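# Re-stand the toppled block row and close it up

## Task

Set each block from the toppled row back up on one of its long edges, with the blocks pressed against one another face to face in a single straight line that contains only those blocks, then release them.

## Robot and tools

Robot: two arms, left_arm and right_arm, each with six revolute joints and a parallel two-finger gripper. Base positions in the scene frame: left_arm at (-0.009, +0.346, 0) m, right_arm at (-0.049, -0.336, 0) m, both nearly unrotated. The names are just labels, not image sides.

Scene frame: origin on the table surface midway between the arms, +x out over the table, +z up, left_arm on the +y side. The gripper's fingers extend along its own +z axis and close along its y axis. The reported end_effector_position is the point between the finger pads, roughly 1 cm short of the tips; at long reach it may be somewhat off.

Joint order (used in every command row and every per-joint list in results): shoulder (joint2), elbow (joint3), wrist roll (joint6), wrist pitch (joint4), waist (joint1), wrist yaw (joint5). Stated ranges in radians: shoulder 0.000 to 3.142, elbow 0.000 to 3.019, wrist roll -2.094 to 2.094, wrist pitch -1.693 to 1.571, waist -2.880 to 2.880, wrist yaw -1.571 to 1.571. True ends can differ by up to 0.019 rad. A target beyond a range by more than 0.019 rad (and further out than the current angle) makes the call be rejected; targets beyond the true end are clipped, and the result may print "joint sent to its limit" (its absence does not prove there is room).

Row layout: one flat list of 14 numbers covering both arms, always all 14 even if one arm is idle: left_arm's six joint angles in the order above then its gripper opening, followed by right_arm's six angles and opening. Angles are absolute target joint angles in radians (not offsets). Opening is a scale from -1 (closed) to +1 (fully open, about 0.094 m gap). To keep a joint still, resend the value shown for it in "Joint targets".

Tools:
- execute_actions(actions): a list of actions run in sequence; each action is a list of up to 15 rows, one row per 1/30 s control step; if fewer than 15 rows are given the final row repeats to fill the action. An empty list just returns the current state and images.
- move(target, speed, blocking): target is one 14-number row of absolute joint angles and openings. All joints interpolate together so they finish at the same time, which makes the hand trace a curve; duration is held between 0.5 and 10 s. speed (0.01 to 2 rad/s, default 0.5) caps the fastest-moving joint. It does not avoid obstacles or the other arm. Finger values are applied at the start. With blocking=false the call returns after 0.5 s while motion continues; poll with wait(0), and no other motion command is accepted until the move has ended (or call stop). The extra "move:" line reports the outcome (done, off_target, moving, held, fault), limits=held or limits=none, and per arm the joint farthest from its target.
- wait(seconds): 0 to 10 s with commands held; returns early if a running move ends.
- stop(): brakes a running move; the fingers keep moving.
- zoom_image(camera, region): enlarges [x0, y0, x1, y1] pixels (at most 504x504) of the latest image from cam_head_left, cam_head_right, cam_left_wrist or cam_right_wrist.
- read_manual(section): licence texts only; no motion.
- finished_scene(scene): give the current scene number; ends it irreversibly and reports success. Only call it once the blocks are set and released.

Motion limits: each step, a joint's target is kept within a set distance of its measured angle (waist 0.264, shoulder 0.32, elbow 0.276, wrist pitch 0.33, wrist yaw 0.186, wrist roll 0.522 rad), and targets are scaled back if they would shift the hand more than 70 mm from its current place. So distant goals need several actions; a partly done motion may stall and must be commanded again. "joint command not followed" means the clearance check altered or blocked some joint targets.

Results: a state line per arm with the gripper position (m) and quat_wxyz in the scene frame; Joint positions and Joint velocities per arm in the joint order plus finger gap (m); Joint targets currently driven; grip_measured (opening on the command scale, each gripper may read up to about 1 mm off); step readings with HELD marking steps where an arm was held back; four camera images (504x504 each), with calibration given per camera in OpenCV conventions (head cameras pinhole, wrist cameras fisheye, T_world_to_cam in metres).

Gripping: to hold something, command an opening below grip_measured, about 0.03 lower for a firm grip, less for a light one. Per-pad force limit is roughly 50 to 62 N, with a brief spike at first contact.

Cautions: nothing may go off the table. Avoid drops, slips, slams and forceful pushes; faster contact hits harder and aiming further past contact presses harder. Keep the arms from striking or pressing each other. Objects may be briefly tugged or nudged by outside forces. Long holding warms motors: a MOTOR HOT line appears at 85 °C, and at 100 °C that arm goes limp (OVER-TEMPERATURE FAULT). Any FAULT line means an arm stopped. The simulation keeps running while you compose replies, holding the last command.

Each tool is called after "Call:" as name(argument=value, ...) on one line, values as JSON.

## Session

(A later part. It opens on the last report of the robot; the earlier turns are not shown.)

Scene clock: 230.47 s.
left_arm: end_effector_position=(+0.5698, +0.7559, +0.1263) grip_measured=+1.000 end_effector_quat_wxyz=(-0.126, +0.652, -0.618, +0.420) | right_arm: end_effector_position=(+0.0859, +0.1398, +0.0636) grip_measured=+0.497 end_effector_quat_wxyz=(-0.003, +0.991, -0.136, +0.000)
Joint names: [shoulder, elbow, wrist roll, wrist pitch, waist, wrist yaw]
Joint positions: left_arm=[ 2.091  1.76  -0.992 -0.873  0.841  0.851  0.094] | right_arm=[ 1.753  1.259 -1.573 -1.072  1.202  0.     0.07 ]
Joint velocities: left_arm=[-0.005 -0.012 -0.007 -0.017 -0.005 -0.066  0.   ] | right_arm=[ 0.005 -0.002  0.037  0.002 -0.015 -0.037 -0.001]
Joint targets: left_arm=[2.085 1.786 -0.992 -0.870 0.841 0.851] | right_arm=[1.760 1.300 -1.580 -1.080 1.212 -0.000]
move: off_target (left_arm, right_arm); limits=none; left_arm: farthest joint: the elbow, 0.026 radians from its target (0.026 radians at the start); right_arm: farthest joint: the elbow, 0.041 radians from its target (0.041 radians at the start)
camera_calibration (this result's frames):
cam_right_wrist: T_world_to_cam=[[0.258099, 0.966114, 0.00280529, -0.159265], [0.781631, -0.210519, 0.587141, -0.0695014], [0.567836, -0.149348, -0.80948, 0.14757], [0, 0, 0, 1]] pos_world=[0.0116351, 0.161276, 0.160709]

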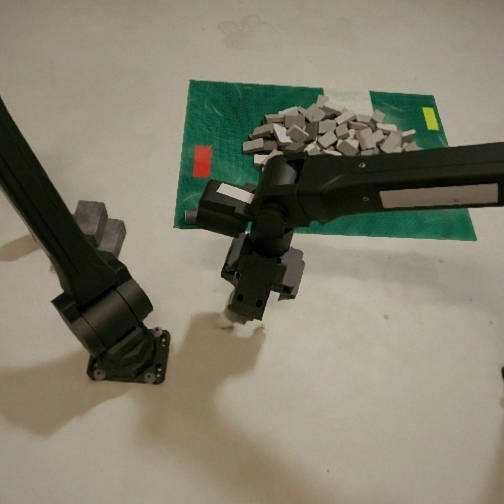

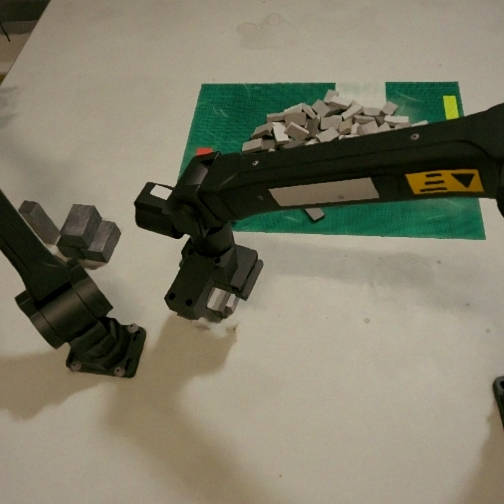

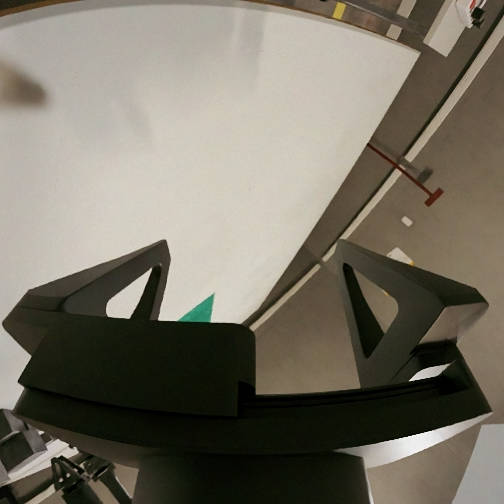

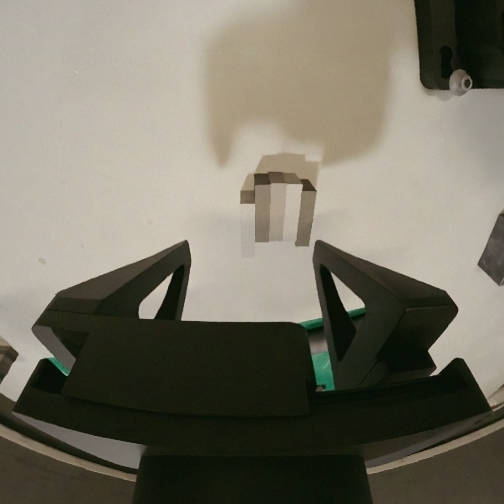

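Call:
move(target=[2.085,1.786,-0.992,-0.87,0.841,0.851,1,1.78,1.215,0,-0.98,1.205,0,0.6], speed=0.9)

Call:
move(target=[2.085,1.786,-0.992,-0.87,0.841,0.851,1,1.845,1.215,0,-0.945,1.205,0,0.6], speed=0.1)

Call:
execute_actions(actions=[[[2.085,1.786,-0.992,-0.87,0.841,0.851,1,1.845,1.215,0,-0.945,1.205,0,0.2]],[[2.085,1.786,-0.992,-0.87,0.841,0.851,1,1.845,1.215,0,-0.945,1.205,0,0.05]],[[2.085,1.786,-0.992,-0.87,0.841,0.851,1,1.845,1.215,0,-0.945,1.205,0,-0.1]],[[2.085,1.786,-0.992,-0.87,0.841,0.851,1,1.845,1.215,0,-0.945,1.205,0,0.6]]])

Scene clock: 234.67 s.
left_arm: end_effector_position=(+0.5698, +0.7559, +0.1263) grip_measured=+1.000 end_effector_quat_wxyz=(-0.126, +0.652, -0.618, +0.420) | right_arm: end_effector_position=(+0.0865, +0.1419, +0.0491) grip_measured=+0.597 end_effector_quat_wxyz=(+0.017, -0.607, +0.794, +0.013)
Joint names: [shoulder, elbow, wrist roll, wrist pitch, waist, wrist yaw]
Joint positions: left_arm=[ 2.091  1.76  -0.992 -0.873  0.841  0.851  0.094] | right_arm=[ 1.756  1.219 -0.009 -0.991  1.202  0.     0.075]
Joint velocities: left_arm=[-0.005  0.007 -0.066  0.002 -0.005  0.007  0.   ] | right_arm=[ 0.005 -0.002 -0.037 -0.002 -0.005  0.051  0.   ]
Joint targets: left_arm=[2.085 1.786 -0.992 -0.870 0.841 0.851] | right_arm=[1.780 1.215 -0.000 -0.980 1.205 0.000]
move: off_target (left_arm, right_arm); limits=none; left_arm: farthest joint: the elbow, 0.026 radians from its target (0.026 radians at the start); right_arm: farthest joint: the shoulder, 0.024 radians from its target (0.027 radians at the start)
camera_calibration (this result's frames):
cam_right_wrist: T_world_to_cam=[[0.967953, -0.251128, -0.00143074, -0.0498508], [-0.208669, -0.807439, 0.551815, 0.111035], [-0.139732, -0.533832, -0.833965, 0.252772], [0, 0, 0, 1]] pos_world=[0.106743, 0.212073, 0.149461]

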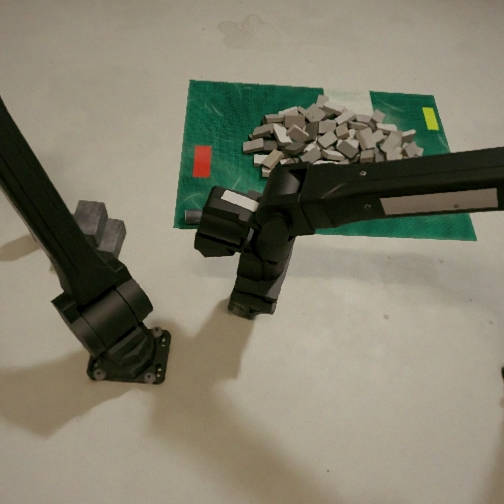

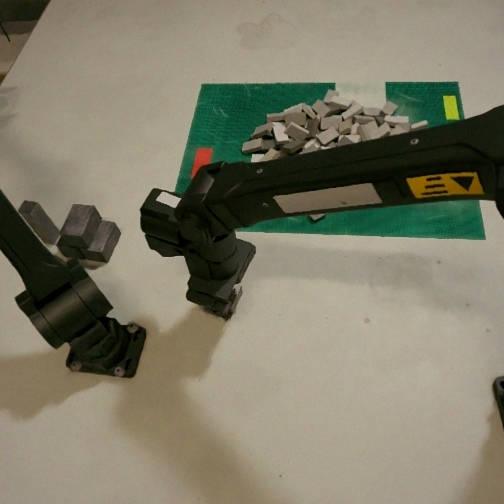

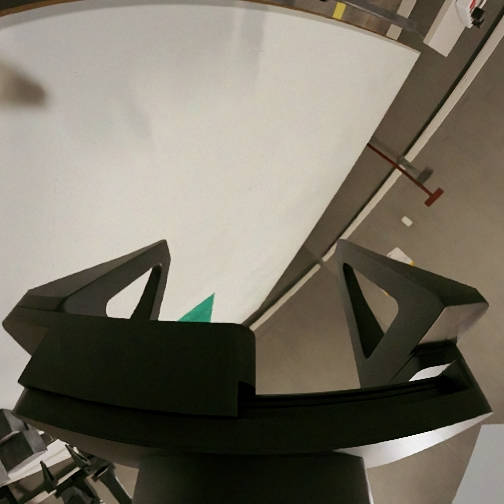

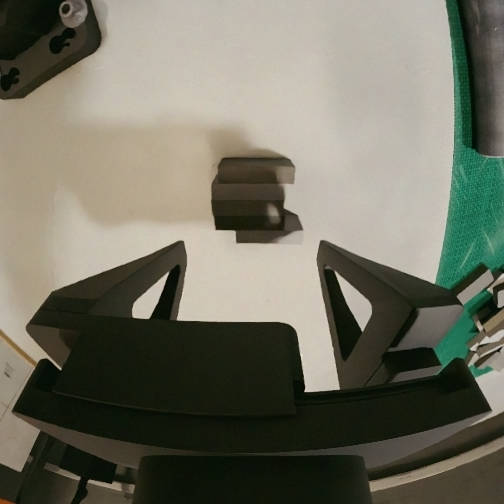

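Scene clock: 235.90 s.
left_arm: end_effector_position=(+0.5698, +0.7559, +0.1263) grip_measured=+1.000 end_effector_quat_wxyz=(-0.126, +0.652, -0.618, +0.420) | right_arm: end_effector_position=(+0.0870, +0.1438, +0.0170) grip_measured=+0.597 end_effector_quat_wxyz=(+0.004, -0.607, +0.795, +0.003)
Joint names: [shoulder, elbow, wrist roll, wrist pitch, waist, wrist yaw]
Joint positions: left_arm=[ 2.091  1.76  -0.992 -0.873  0.841  0.851  0.094] | right_arm=[ 1.824  1.219 -0.009 -0.956  1.202  0.     0.075]
Joint velocities: left_arm=[ 0.005  0.002 -0.051 -0.012  0.005 -0.066  0.   ] | right_arm=[-0.024  0.007  0.022 -0.007 -0.015  0.007 -0.   ]
Joint targets: left_arm=[2.085 1.786 -0.992 -0.870 0.841 0.851] | right_arm=[1.845 1.215 -0.000 -0.945 1.205 0.000]
move: off_target (left_arm, right_arm); limits=none; left_arm: farthest joint: the elbow, 0.026 radians from its target (0.026 radians at the start); right_arm: farthest joint: the shoulder, 0.021 radians from its target (0.089 radians at the start)
camera_calibration (this result's frames):
cam_right_wrist: T_world_to_cam=[[0.967841, -0.251554, -0.00212445, -0.0498563], [-0.203933, -0.78951, 0.578866, 0.126984], [-0.147293, -0.559817, -0.81542, 0.23117], [0, 0, 0, 1]] pos_world=[0.108199, 0.217127, 0.114888]

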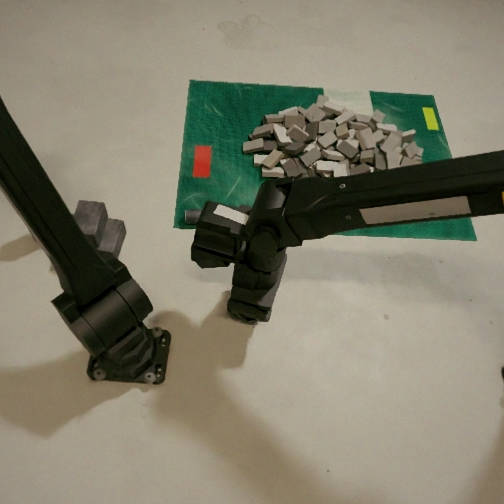

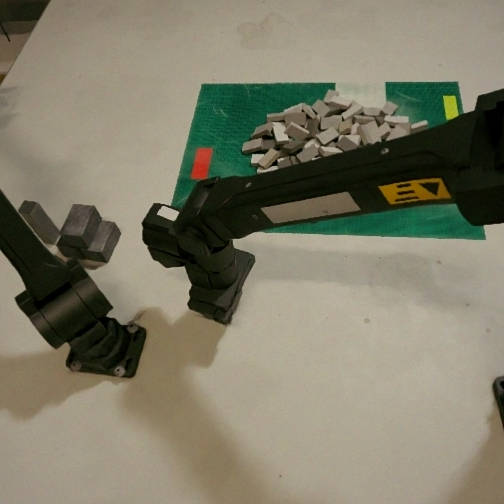

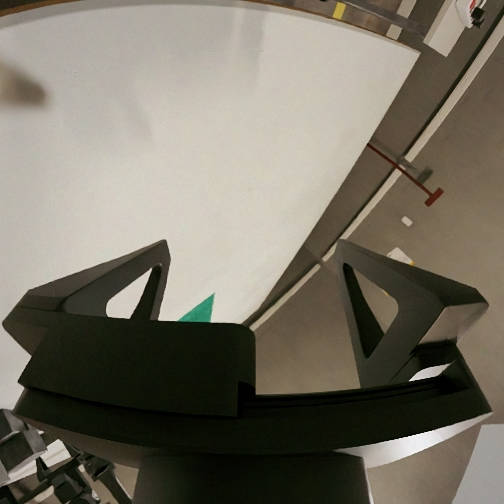

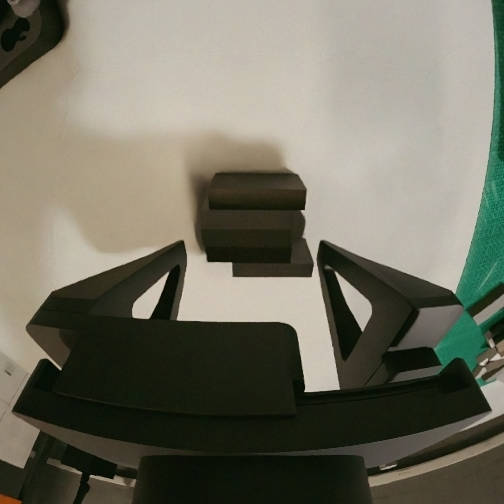

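Scene clock: 237.90 s.
left_arm: end_effector_position=(+0.5698, +0.7559, +0.1263) grip_measured=+1.000 end_effector_quat_wxyz=(-0.126, +0.652, -0.618, +0.420) | right_arm: end_effector_position=(+0.0872, +0.1440, +0.0170) grip_measured=+0.597 end_effector_quat_wxyz=(+0.005, -0.606, +0.795, +0.003)
Joint names: [shoulder, elbow, wrist roll, wrist pitch, waist, wrist yaw]
Joint positions: left_arm=[ 2.091  1.76  -0.992 -0.873  0.841  0.851  0.094] | right_arm=[ 1.824  1.219 -0.007 -0.954  1.202  0.001  0.075]
Joint velocities: left_arm=[-0.005 -0.017 -0.051  0.017 -0.005 -0.051  0.   ] | right_arm=[-0.005 -0.002  0.007  0.002  0.005 -0.037 -0.001]
Joint targets: left_arm=[2.085 1.786 -0.992 -0.870 0.841 0.851] | right_arm=[1.845 1.215 0.000 -0.945 1.205 -0.000]
Step readings (joint positions; steps 1 to 15: 1st action; 16 to 30: 2nd action; 31 to 45: 3rd action; 46 to 60: 4th action):
0: left_arm=[2.091 1.760 -0.992 -0.873 0.841 0.851] | right_arm=[1.824 1.219 -0.009 -0.956 1.202 0.000]
1: left_arm=[2.091 1.760 -0.992 -0.873 0.841 0.851] | right_arm=[1.824 1.219 -0.009 -0.956 1.202 0.000]
2: left_arm=[2.091 1.760 -0.992 -0.873 0.841 0.851] | right_arm=[1.824 1.219 -0.008 -0.956 1.202 0.002]
4: left_arm=[2.091 1.760 -0.992 -0.873 0.841 0.851] | right_arm=[1.824 1.219 -0.008 -0.956 1.202 0.002]
8: left_arm=[2.091 1.760 -0.992 -0.873 0.841 0.851] | right_arm=[1.824 1.219 -0.008 -0.956 1.202 0.002]
15: left_arm=[2.091 1.760 -0.992 -0.873 0.841 0.851] | right_arm=[1.824 1.219 -0.008 -0.956 1.202 0.002]
16: left_arm=[2.091 1.760 -0.992 -0.873 0.841 0.851] | right_arm=[1.824 1.219 -0.008 -0.956 1.202 0.002]
17: left_arm=[2.091 1.760 -0.992 -0.873 0.841 0.851] | right_arm=[1.824 1.219 -0.008 -0.956 1.202 0.002]
19: left_arm=[2.091 1.760 -0.992 -0.873 0.841 0.851] | right_arm=[1.824 1.219 -0.008 -0.956 1.202 0.002]
23: left_arm=[2.091 1.760 -0.992 -0.873 0.841 0.851] | right_arm=[1.824 1.219 -0.008 -0.956 1.202 0.002]
30: left_arm=[2.091 1.760 -0.992 -0.873 0.841 0.851] | right_arm=[1.824 1.219 -0.008 -0.956 1.202 0.002]
31: left_arm=[2.091 1.760 -0.992 -0.873 0.841 0.851] | right_arm=[1.824 1.219 -0.008 -0.956 1.202 0.001]
32: left_arm=[2.091 1.760 -0.992 -0.873 0.841 0.851] | right_arm=[1.824 1.219 -0.008 -0.955 1.202 0.001]
34: left_arm=[2.091 1.760 -0.992 -0.873 0.841 0.851] | right_arm=[1.824 1.219 -0.008 -0.955 1.202 0.001]
38: left_arm=[2.091 1.760 -0.992 -0.873 0.841 0.851] | right_arm=[1.824 1.219 -0.008 -0.955 1.202 0.001]
45: left_arm=[2.091 1.760 -0.992 -0.873 0.841 0.851] | right_arm=[1.824 1.219 -0.008 -0.955 1.202 0.001]
46: left_arm=[2.091 1.760 -0.992 -0.873 0.841 0.851] | right_arm=[1.824 1.219 -0.007 -0.955 1.202 0.001]
47: left_arm=[2.091 1.760 -0.992 -0.873 0.841 0.851] | right_arm=[1.824 1.219 -0.007 -0.955 1.202 0.001]
49: left_arm=[2.091 1.760 -0.992 -0.873 0.841 0.851] | right_arm=[1.824 1.219 -0.007 -0.954 1.202 0.001]
53: left_arm=[2.091 1.760 -0.992 -0.873 0.841 0.851] | right_arm=[1.824 1.219 -0.007 -0.954 1.202 0.001]
60: Joint positions above
camera_calibration (this result's frames):
cam_right_wrist: T_world_to_cam=[[0.967552, -0.252667, -0.00135097, -0.0498208], [-0.20544, -0.789793, 0.577945, 0.127398], [-0.147095, -0.558915, -0.816074, 0.231198], [0, 0, 0, 1]] pos_world=[0.108385, 0.21725, 0.114978]

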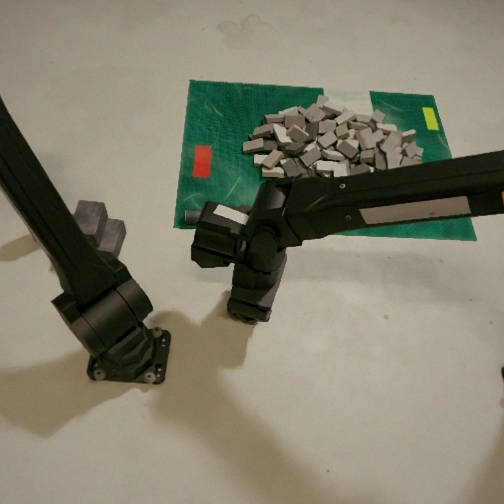

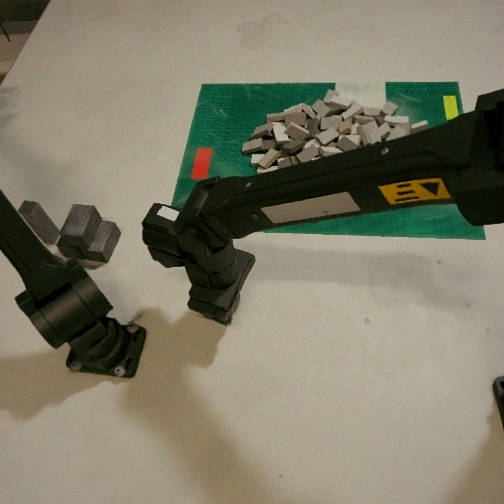

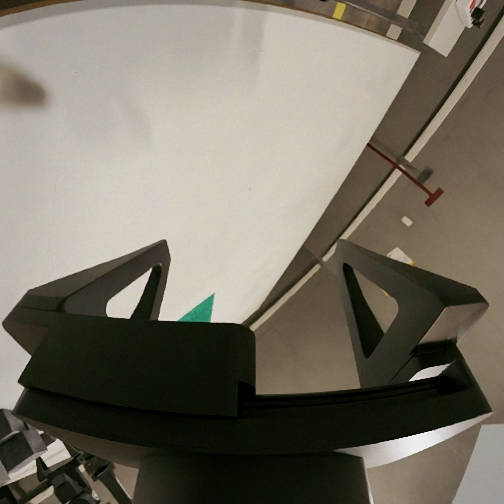

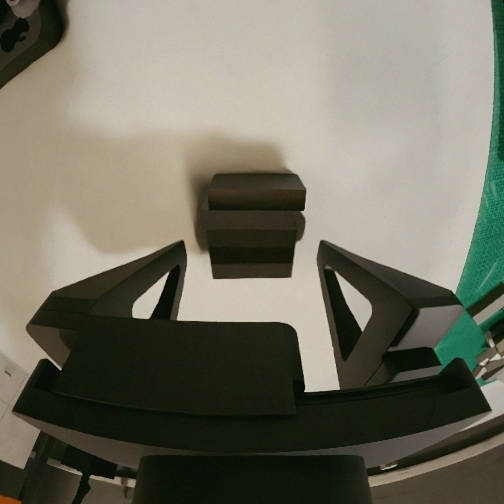

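Call:
move(target=[2.085,1.786,-0.992,-0.87,0.841,0.851,1,1.908,1.358,0,-0.995,1.205,0,0.6], speed=0.1)

Call:
execute_actions(actions=[[[2.085,1.786,-0.992,-0.87,0.841,0.851,1,1.908,1.358,0,-0.995,1.205,0,0.1]],[[2.085,1.786,-0.992,-0.87,0.841,0.851,1,1.908,1.358,0,-0.995,1.205,0,-0.1]],[[2.085,1.786,-0.992,-0.87,0.841,0.851,1,1.908,1.358,0,-0.995,1.205,0,0.6]]])

Call:
move(target=[2.085,1.786,-0.992,-0.87,0.841,0.851,1,1.78,1.358,0,-1.1,1.205,0,0.6], speed=0.3)

Call:
move(target=[2.085,1.786,-0.992,-0.87,0.841,0.851,1,1.79,1.258,-1.58,-1.0,1.205,0,0.8], speed=0.9)

Scene clock: 241.37 s.
left_arm: end_effector_position=(+0.5698, +0.7559, +0.1263) grip_measured=+1.000 end_effector_quat_wxyz=(-0.126, +0.652, -0.618, +0.420) | right_arm: end_effector_position=(+0.0950, +0.1714, +0.0183) grip_measured=+0.597 end_effector_quat_wxyz=(+0.006, -0.606, +0.795, +0.004)
Joint names: [shoulder, elbow, wrist roll, wrist pitch, waist, wrist yaw]
Joint positions: left_arm=[ 2.091  1.76  -0.992 -0.873  0.841  0.851  0.094] | right_arm=[ 1.882  1.313 -0.007 -0.986  1.202  0.001  0.075]
Joint velocities: left_arm=[ 0.005 -0.002  0.007  0.007 -0.005  0.022  0.   ] | right_arm=[ 0.005  0.002  0.007  0.002 -0.015 -0.022  0.001]
Joint targets: left_arm=[2.085 1.786 -0.992 -0.870 0.841 0.851] | right_arm=[1.908 1.358 -0.000 -0.995 1.205 -0.000]
move: off_target (left_arm, right_arm); limits=none; left_arm: farthest joint: the elbow, 0.026 radians from its target (0.026 radians at the start); right_arm: farthest joint: the elbow, 0.045 radians from its target (0.139 radians at the start)
camera_calibration (this result's frames):
cam_right_wrist: T_world_to_cam=[[0.967553, -0.252663, -0.00128413, -0.0503753], [-0.205978, -0.791698, 0.575141, 0.150294], [-0.146334, -0.556215, -0.818053, 0.248229], [0, 0, 0, 1]] pos_world=[0.116022, 0.244328, 0.116559]

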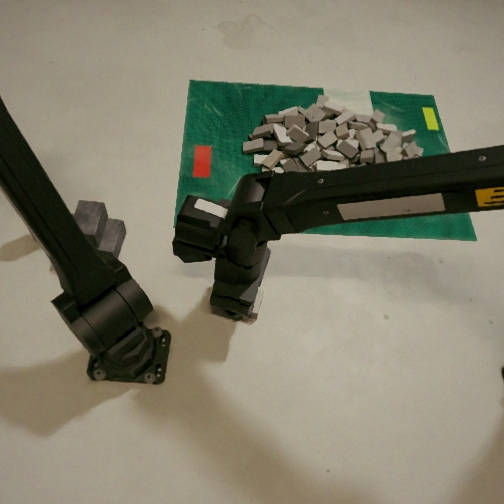

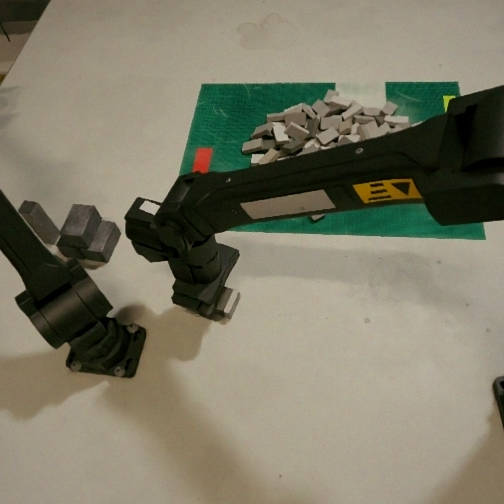

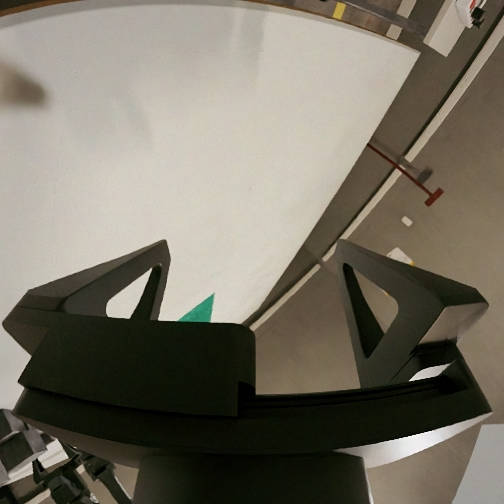

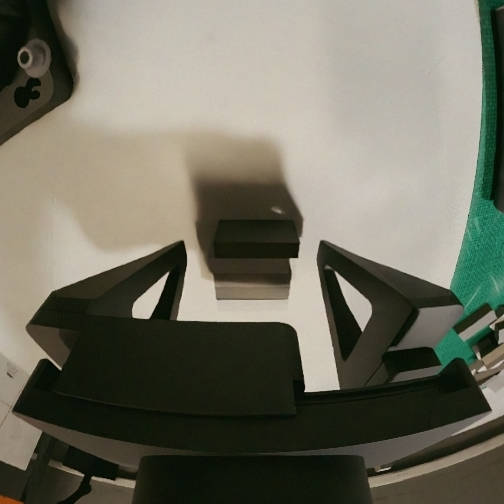

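Scene clock: 242.87 s.
left_arm: end_effector_position=(+0.5698, +0.7559, +0.1263) grip_measured=+1.000 end_effector_quat_wxyz=(-0.126, +0.652, -0.618, +0.420) | right_arm: end_effector_position=(+0.0950, +0.1717, +0.0183) grip_measured=+0.597 end_effector_quat_wxyz=(+0.006, -0.606, +0.795, +0.004)
Joint names: [shoulder, elbow, wrist roll, wrist pitch, waist, wrist yaw]
Joint positions: left_arm=[ 2.091  1.76  -0.992 -0.873  0.841  0.851  0.094] | right_arm=[ 1.883  1.314 -0.007 -0.986  1.202  0.     0.075]
Joint velocities: left_arm=[ 0.015  0.012 -0.037  0.002 -0.005 -0.081  0.   ] | right_arm=[ 0.005 -0.002 -0.007  0.007 -0.015 -0.007 -0.   ]
Joint targets: left_arm=[2.085 1.786 -0.992 -0.870 0.841 0.851] | right_arm=[1.908 1.358 -0.000 -0.995 1.205 0.000]
Step readings (joint positions; steps 1 to 15: 1st action; 16 to 30: 2nd action; 31 to 45: 3rd action):
0: left_arm=[2.091 1.760 -0.992 -0.873 0.841 0.851] | right_arm=[1.882 1.313 -0.007 -0.986 1.202 0.001]
1: left_arm=[2.091 1.760 -0.992 -0.873 0.841 0.851] | right_arm=[1.882 1.313 -0.007 -0.986 1.202 0.001]
2: left_arm=[2.091 1.760 -0.992 -0.873 0.841 0.851] | right_arm=[1.882 1.313 -0.007 -0.986 1.202 0.001]
4: left_arm=[2.091 1.760 -0.992 -0.873 0.841 0.851] | right_arm=[1.882 1.313 -0.007 -0.986 1.202 0.001]
8: left_arm=[2.091 1.760 -0.992 -0.873 0.841 0.851] | right_arm=[1.882 1.313 -0.007 -0.986 1.202 0.001]
15: left_arm=[2.091 1.760 -0.992 -0.873 0.841 0.851] | right_arm=[1.882 1.313 -0.007 -0.986 1.202 0.001]
16: left_arm=[2.091 1.760 -0.992 -0.873 0.841 0.851] | right_arm=[1.882 1.313 -0.007 -0.986 1.202 0.001]
17: left_arm=[2.091 1.760 -0.992 -0.873 0.841 0.851] | right_arm=[1.882 1.313 -0.007 -0.986 1.202 0.000]
19: left_arm=[2.091 1.760 -0.992 -0.873 0.841 0.851] | right_arm=[1.882 1.313 -0.007 -0.986 1.202 0.000]
23: left_arm=[2.091 1.760 -0.992 -0.873 0.841 0.851] | right_arm=[1.882 1.313 -0.007 -0.986 1.202 0.000]
30: left_arm=[2.091 1.760 -0.992 -0.873 0.841 0.851] | right_arm=[1.882 1.313 -0.007 -0.986 1.202 0.000]
31: left_arm=[2.091 1.760 -0.992 -0.873 0.841 0.851] | right_arm=[1.882 1.313 -0.007 -0.986 1.202 0.000]
32: left_arm=[2.091 1.760 -0.992 -0.873 0.841 0.851] | right_arm=[1.882 1.313 -0.007 -0.986 1.202 0.000]
34: left_arm=[2.091 1.760 -0.992 -0.873 0.841 0.851] | right_arm=[1.883 1.314 -0.007 -0.986 1.202 0.000]
38: left_arm=[2.091 1.760 -0.992 -0.873 0.841 0.851] | right_arm=[1.883 1.314 -0.007 -0.986 1.202 0.000]
45: Joint positions above
camera_calibration (this result's frames):
cam_right_wrist: T_world_to_cam=[[0.967458, -0.253026, -0.00166381, -0.0502372], [-0.206121, -0.791893, 0.574822, 0.150563], [-0.146762, -0.555773, -0.818277, 0.248417], [0, 0, 0, 1]] pos_world=[0.116095, 0.244582, 0.116643]

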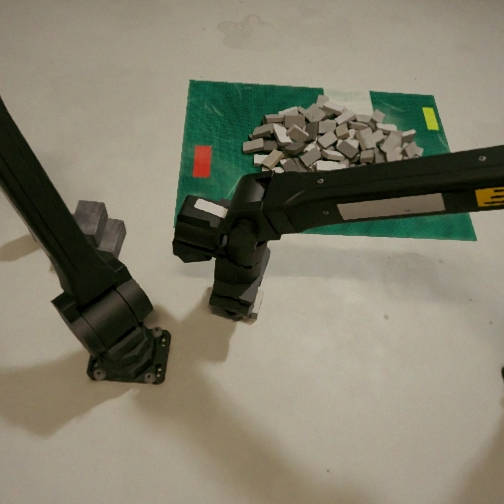

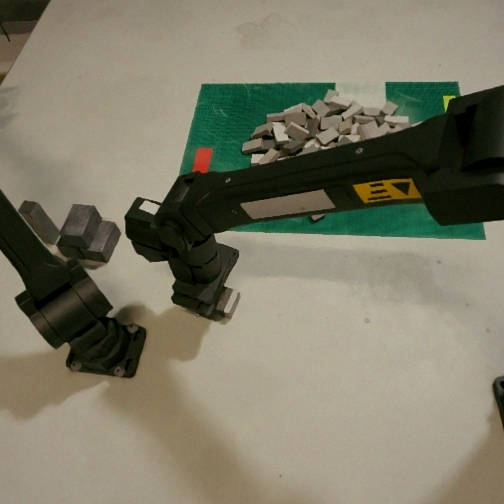

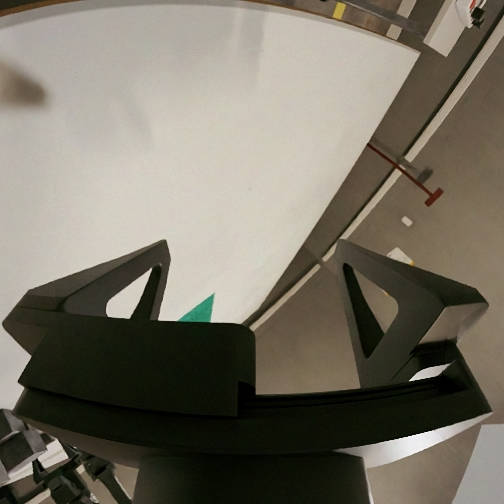

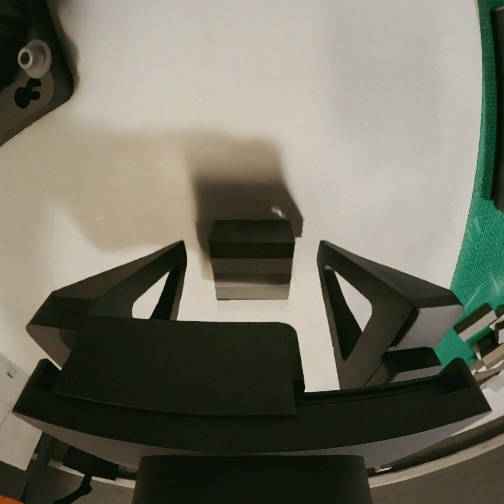

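Scene clock: 243.73 s.
left_arm: end_effector_position=(+0.5698, +0.7559, +0.1263) grip_measured=+1.000 end_effector_quat_wxyz=(-0.126, +0.652, -0.618, +0.420) | right_arm: end_effector_position=(+0.0911, +0.1579, +0.0743) grip_measured=+0.597 end_effector_quat_wxyz=(+0.010, -0.606, +0.795, +0.007)
Joint names: [shoulder, elbow, wrist roll, wrist pitch, waist, wrist yaw]
Joint positions: left_arm=[ 2.091  1.76  -0.992 -0.873  0.841  0.851  0.094] | right_arm=[ 1.773  1.319 -0.007 -1.092  1.202  0.     0.075]
Joint velocities: left_arm=[-0.005  0.012 -0.066 -0.002 -0.015  0.007  0.   ] | right_arm=[-0.005 -0.017  0.022 -0.012  0.005  0.081  0.001]
Joint targets: left_arm=[2.085 1.786 -0.992 -0.870 0.841 0.851] | right_arm=[1.780 1.358 0.000 -1.100 1.205 -0.000]
move: off_target (left_arm, right_arm); limits=none; left_arm: farthest joint: the elbow, 0.026 radians from its target (0.026 radians at the start); right_arm: farthest joint: the elbow, 0.039 radians from its target (0.044 radians at the start)
camera_calibration (this result's frames):
cam_right_wrist: T_world_to_cam=[[0.967462, -0.253012, -0.00148164, -0.0498858], [-0.207599, -0.797133, 0.566994, 0.108161], [-0.144637, -0.548238, -0.823721, 0.285006], [0, 0, 0, 1]] pos_world=[0.111939, 0.229848, 0.173365]

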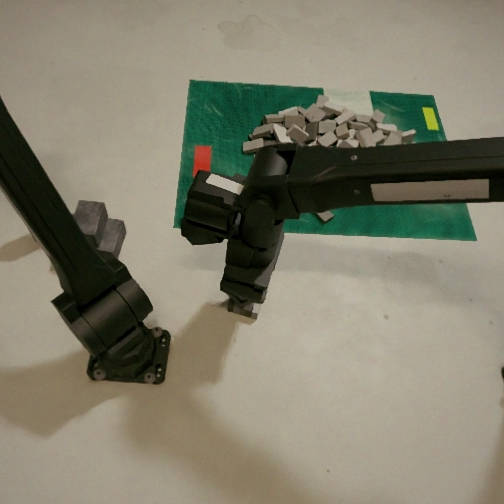

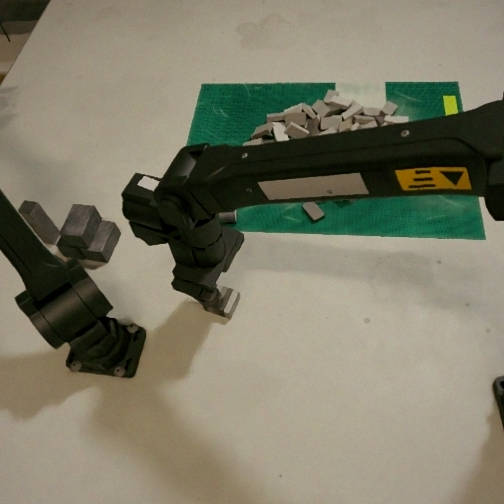

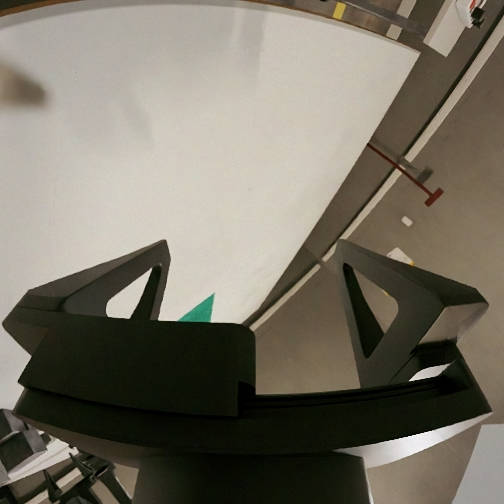

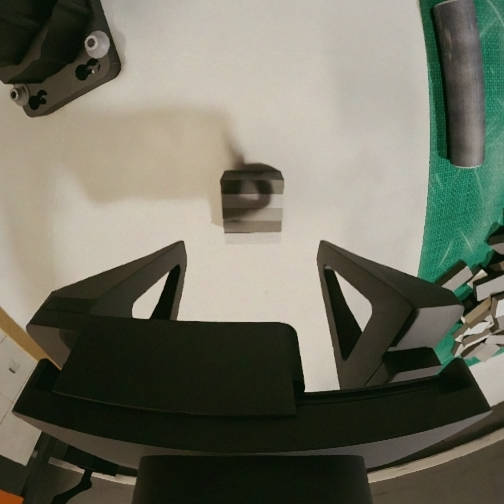

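Scene clock: 246.40 s.
left_arm: end_effector_position=(+0.5698, +0.7559, +0.1263) grip_measured=+1.000 end_effector_quat_wxyz=(-0.126, +0.652, -0.618, +0.420) | right_arm: end_effector_position=(+0.0900, +0.1539, +0.0552) grip_measured=+0.797 end_effector_quat_wxyz=(-0.024, +0.990, -0.137, +0.004)
Joint names: [shoulder, elbow, wrist roll, wrist pitch, waist, wrist yaw]
Joint positions: left_arm=[ 2.091  1.76  -0.992 -0.873  0.841  0.851  0.094] | right_arm=[ 1.773  1.262 -1.571 -1.01   1.202  0.     0.084]
Joint velocities: left_arm=[-0.005 -0.002 -0.007 -0.002 -0.005 -0.066  0.   ] | right_arm=[-0.005 -0.002 -0.022 -0.002  0.005  0.007 -0.001]
Joint targets: left_arm=[2.085 1.786 -0.992 -0.870 0.841 0.851] | right_arm=[1.790 1.258 -1.580 -1.000 1.205 -0.000]
move: off_target (left_arm); limits=none; left_arm: farthest joint: the elbow, 0.026 radians from its target (0.026 radians at the start); right_arm: farthest joint: the shoulder, 0.017 radians from its target (0.017 radians at the start)
camera_calibration (this result's frames):
cam_right_wrist: T_world_to_cam=[[0.259279, 0.964675, 0.0466501, -0.176211], [0.774102, -0.236456, 0.587243, -0.0601274], [0.57753, -0.116148, -0.808065, 0.134558], [0, 0, 0, 1]] pos_world=[0.0145212, 0.171398, 0.152262]

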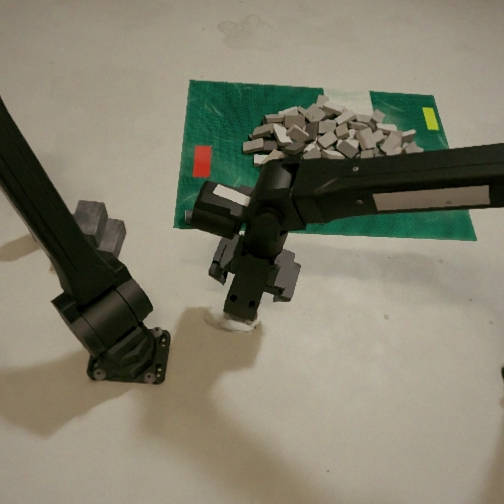

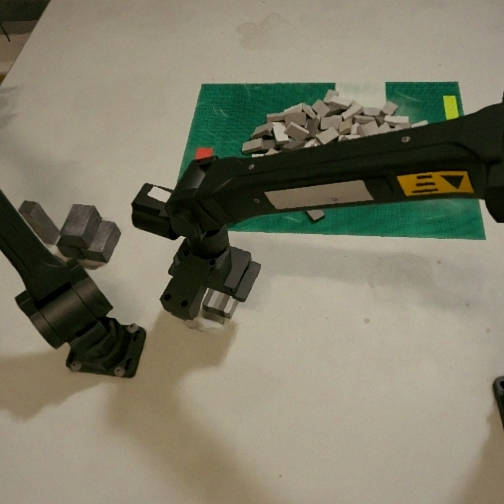

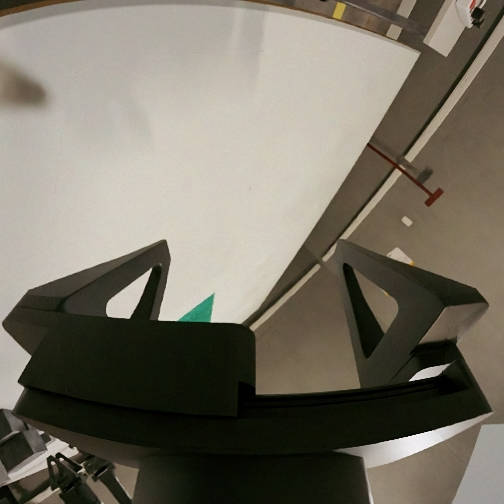

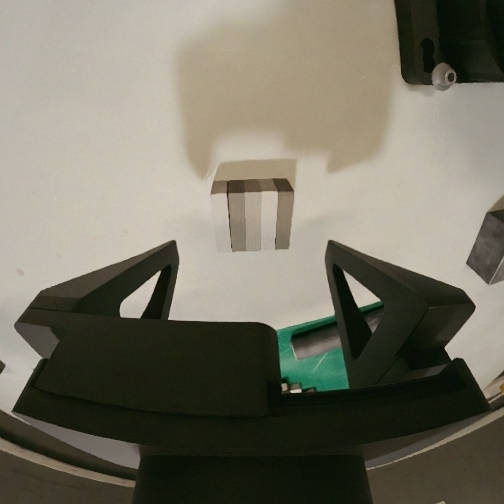

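Tight and aligned.

Call:
finished_scene(scene=1)

The scene is finished: the task was done.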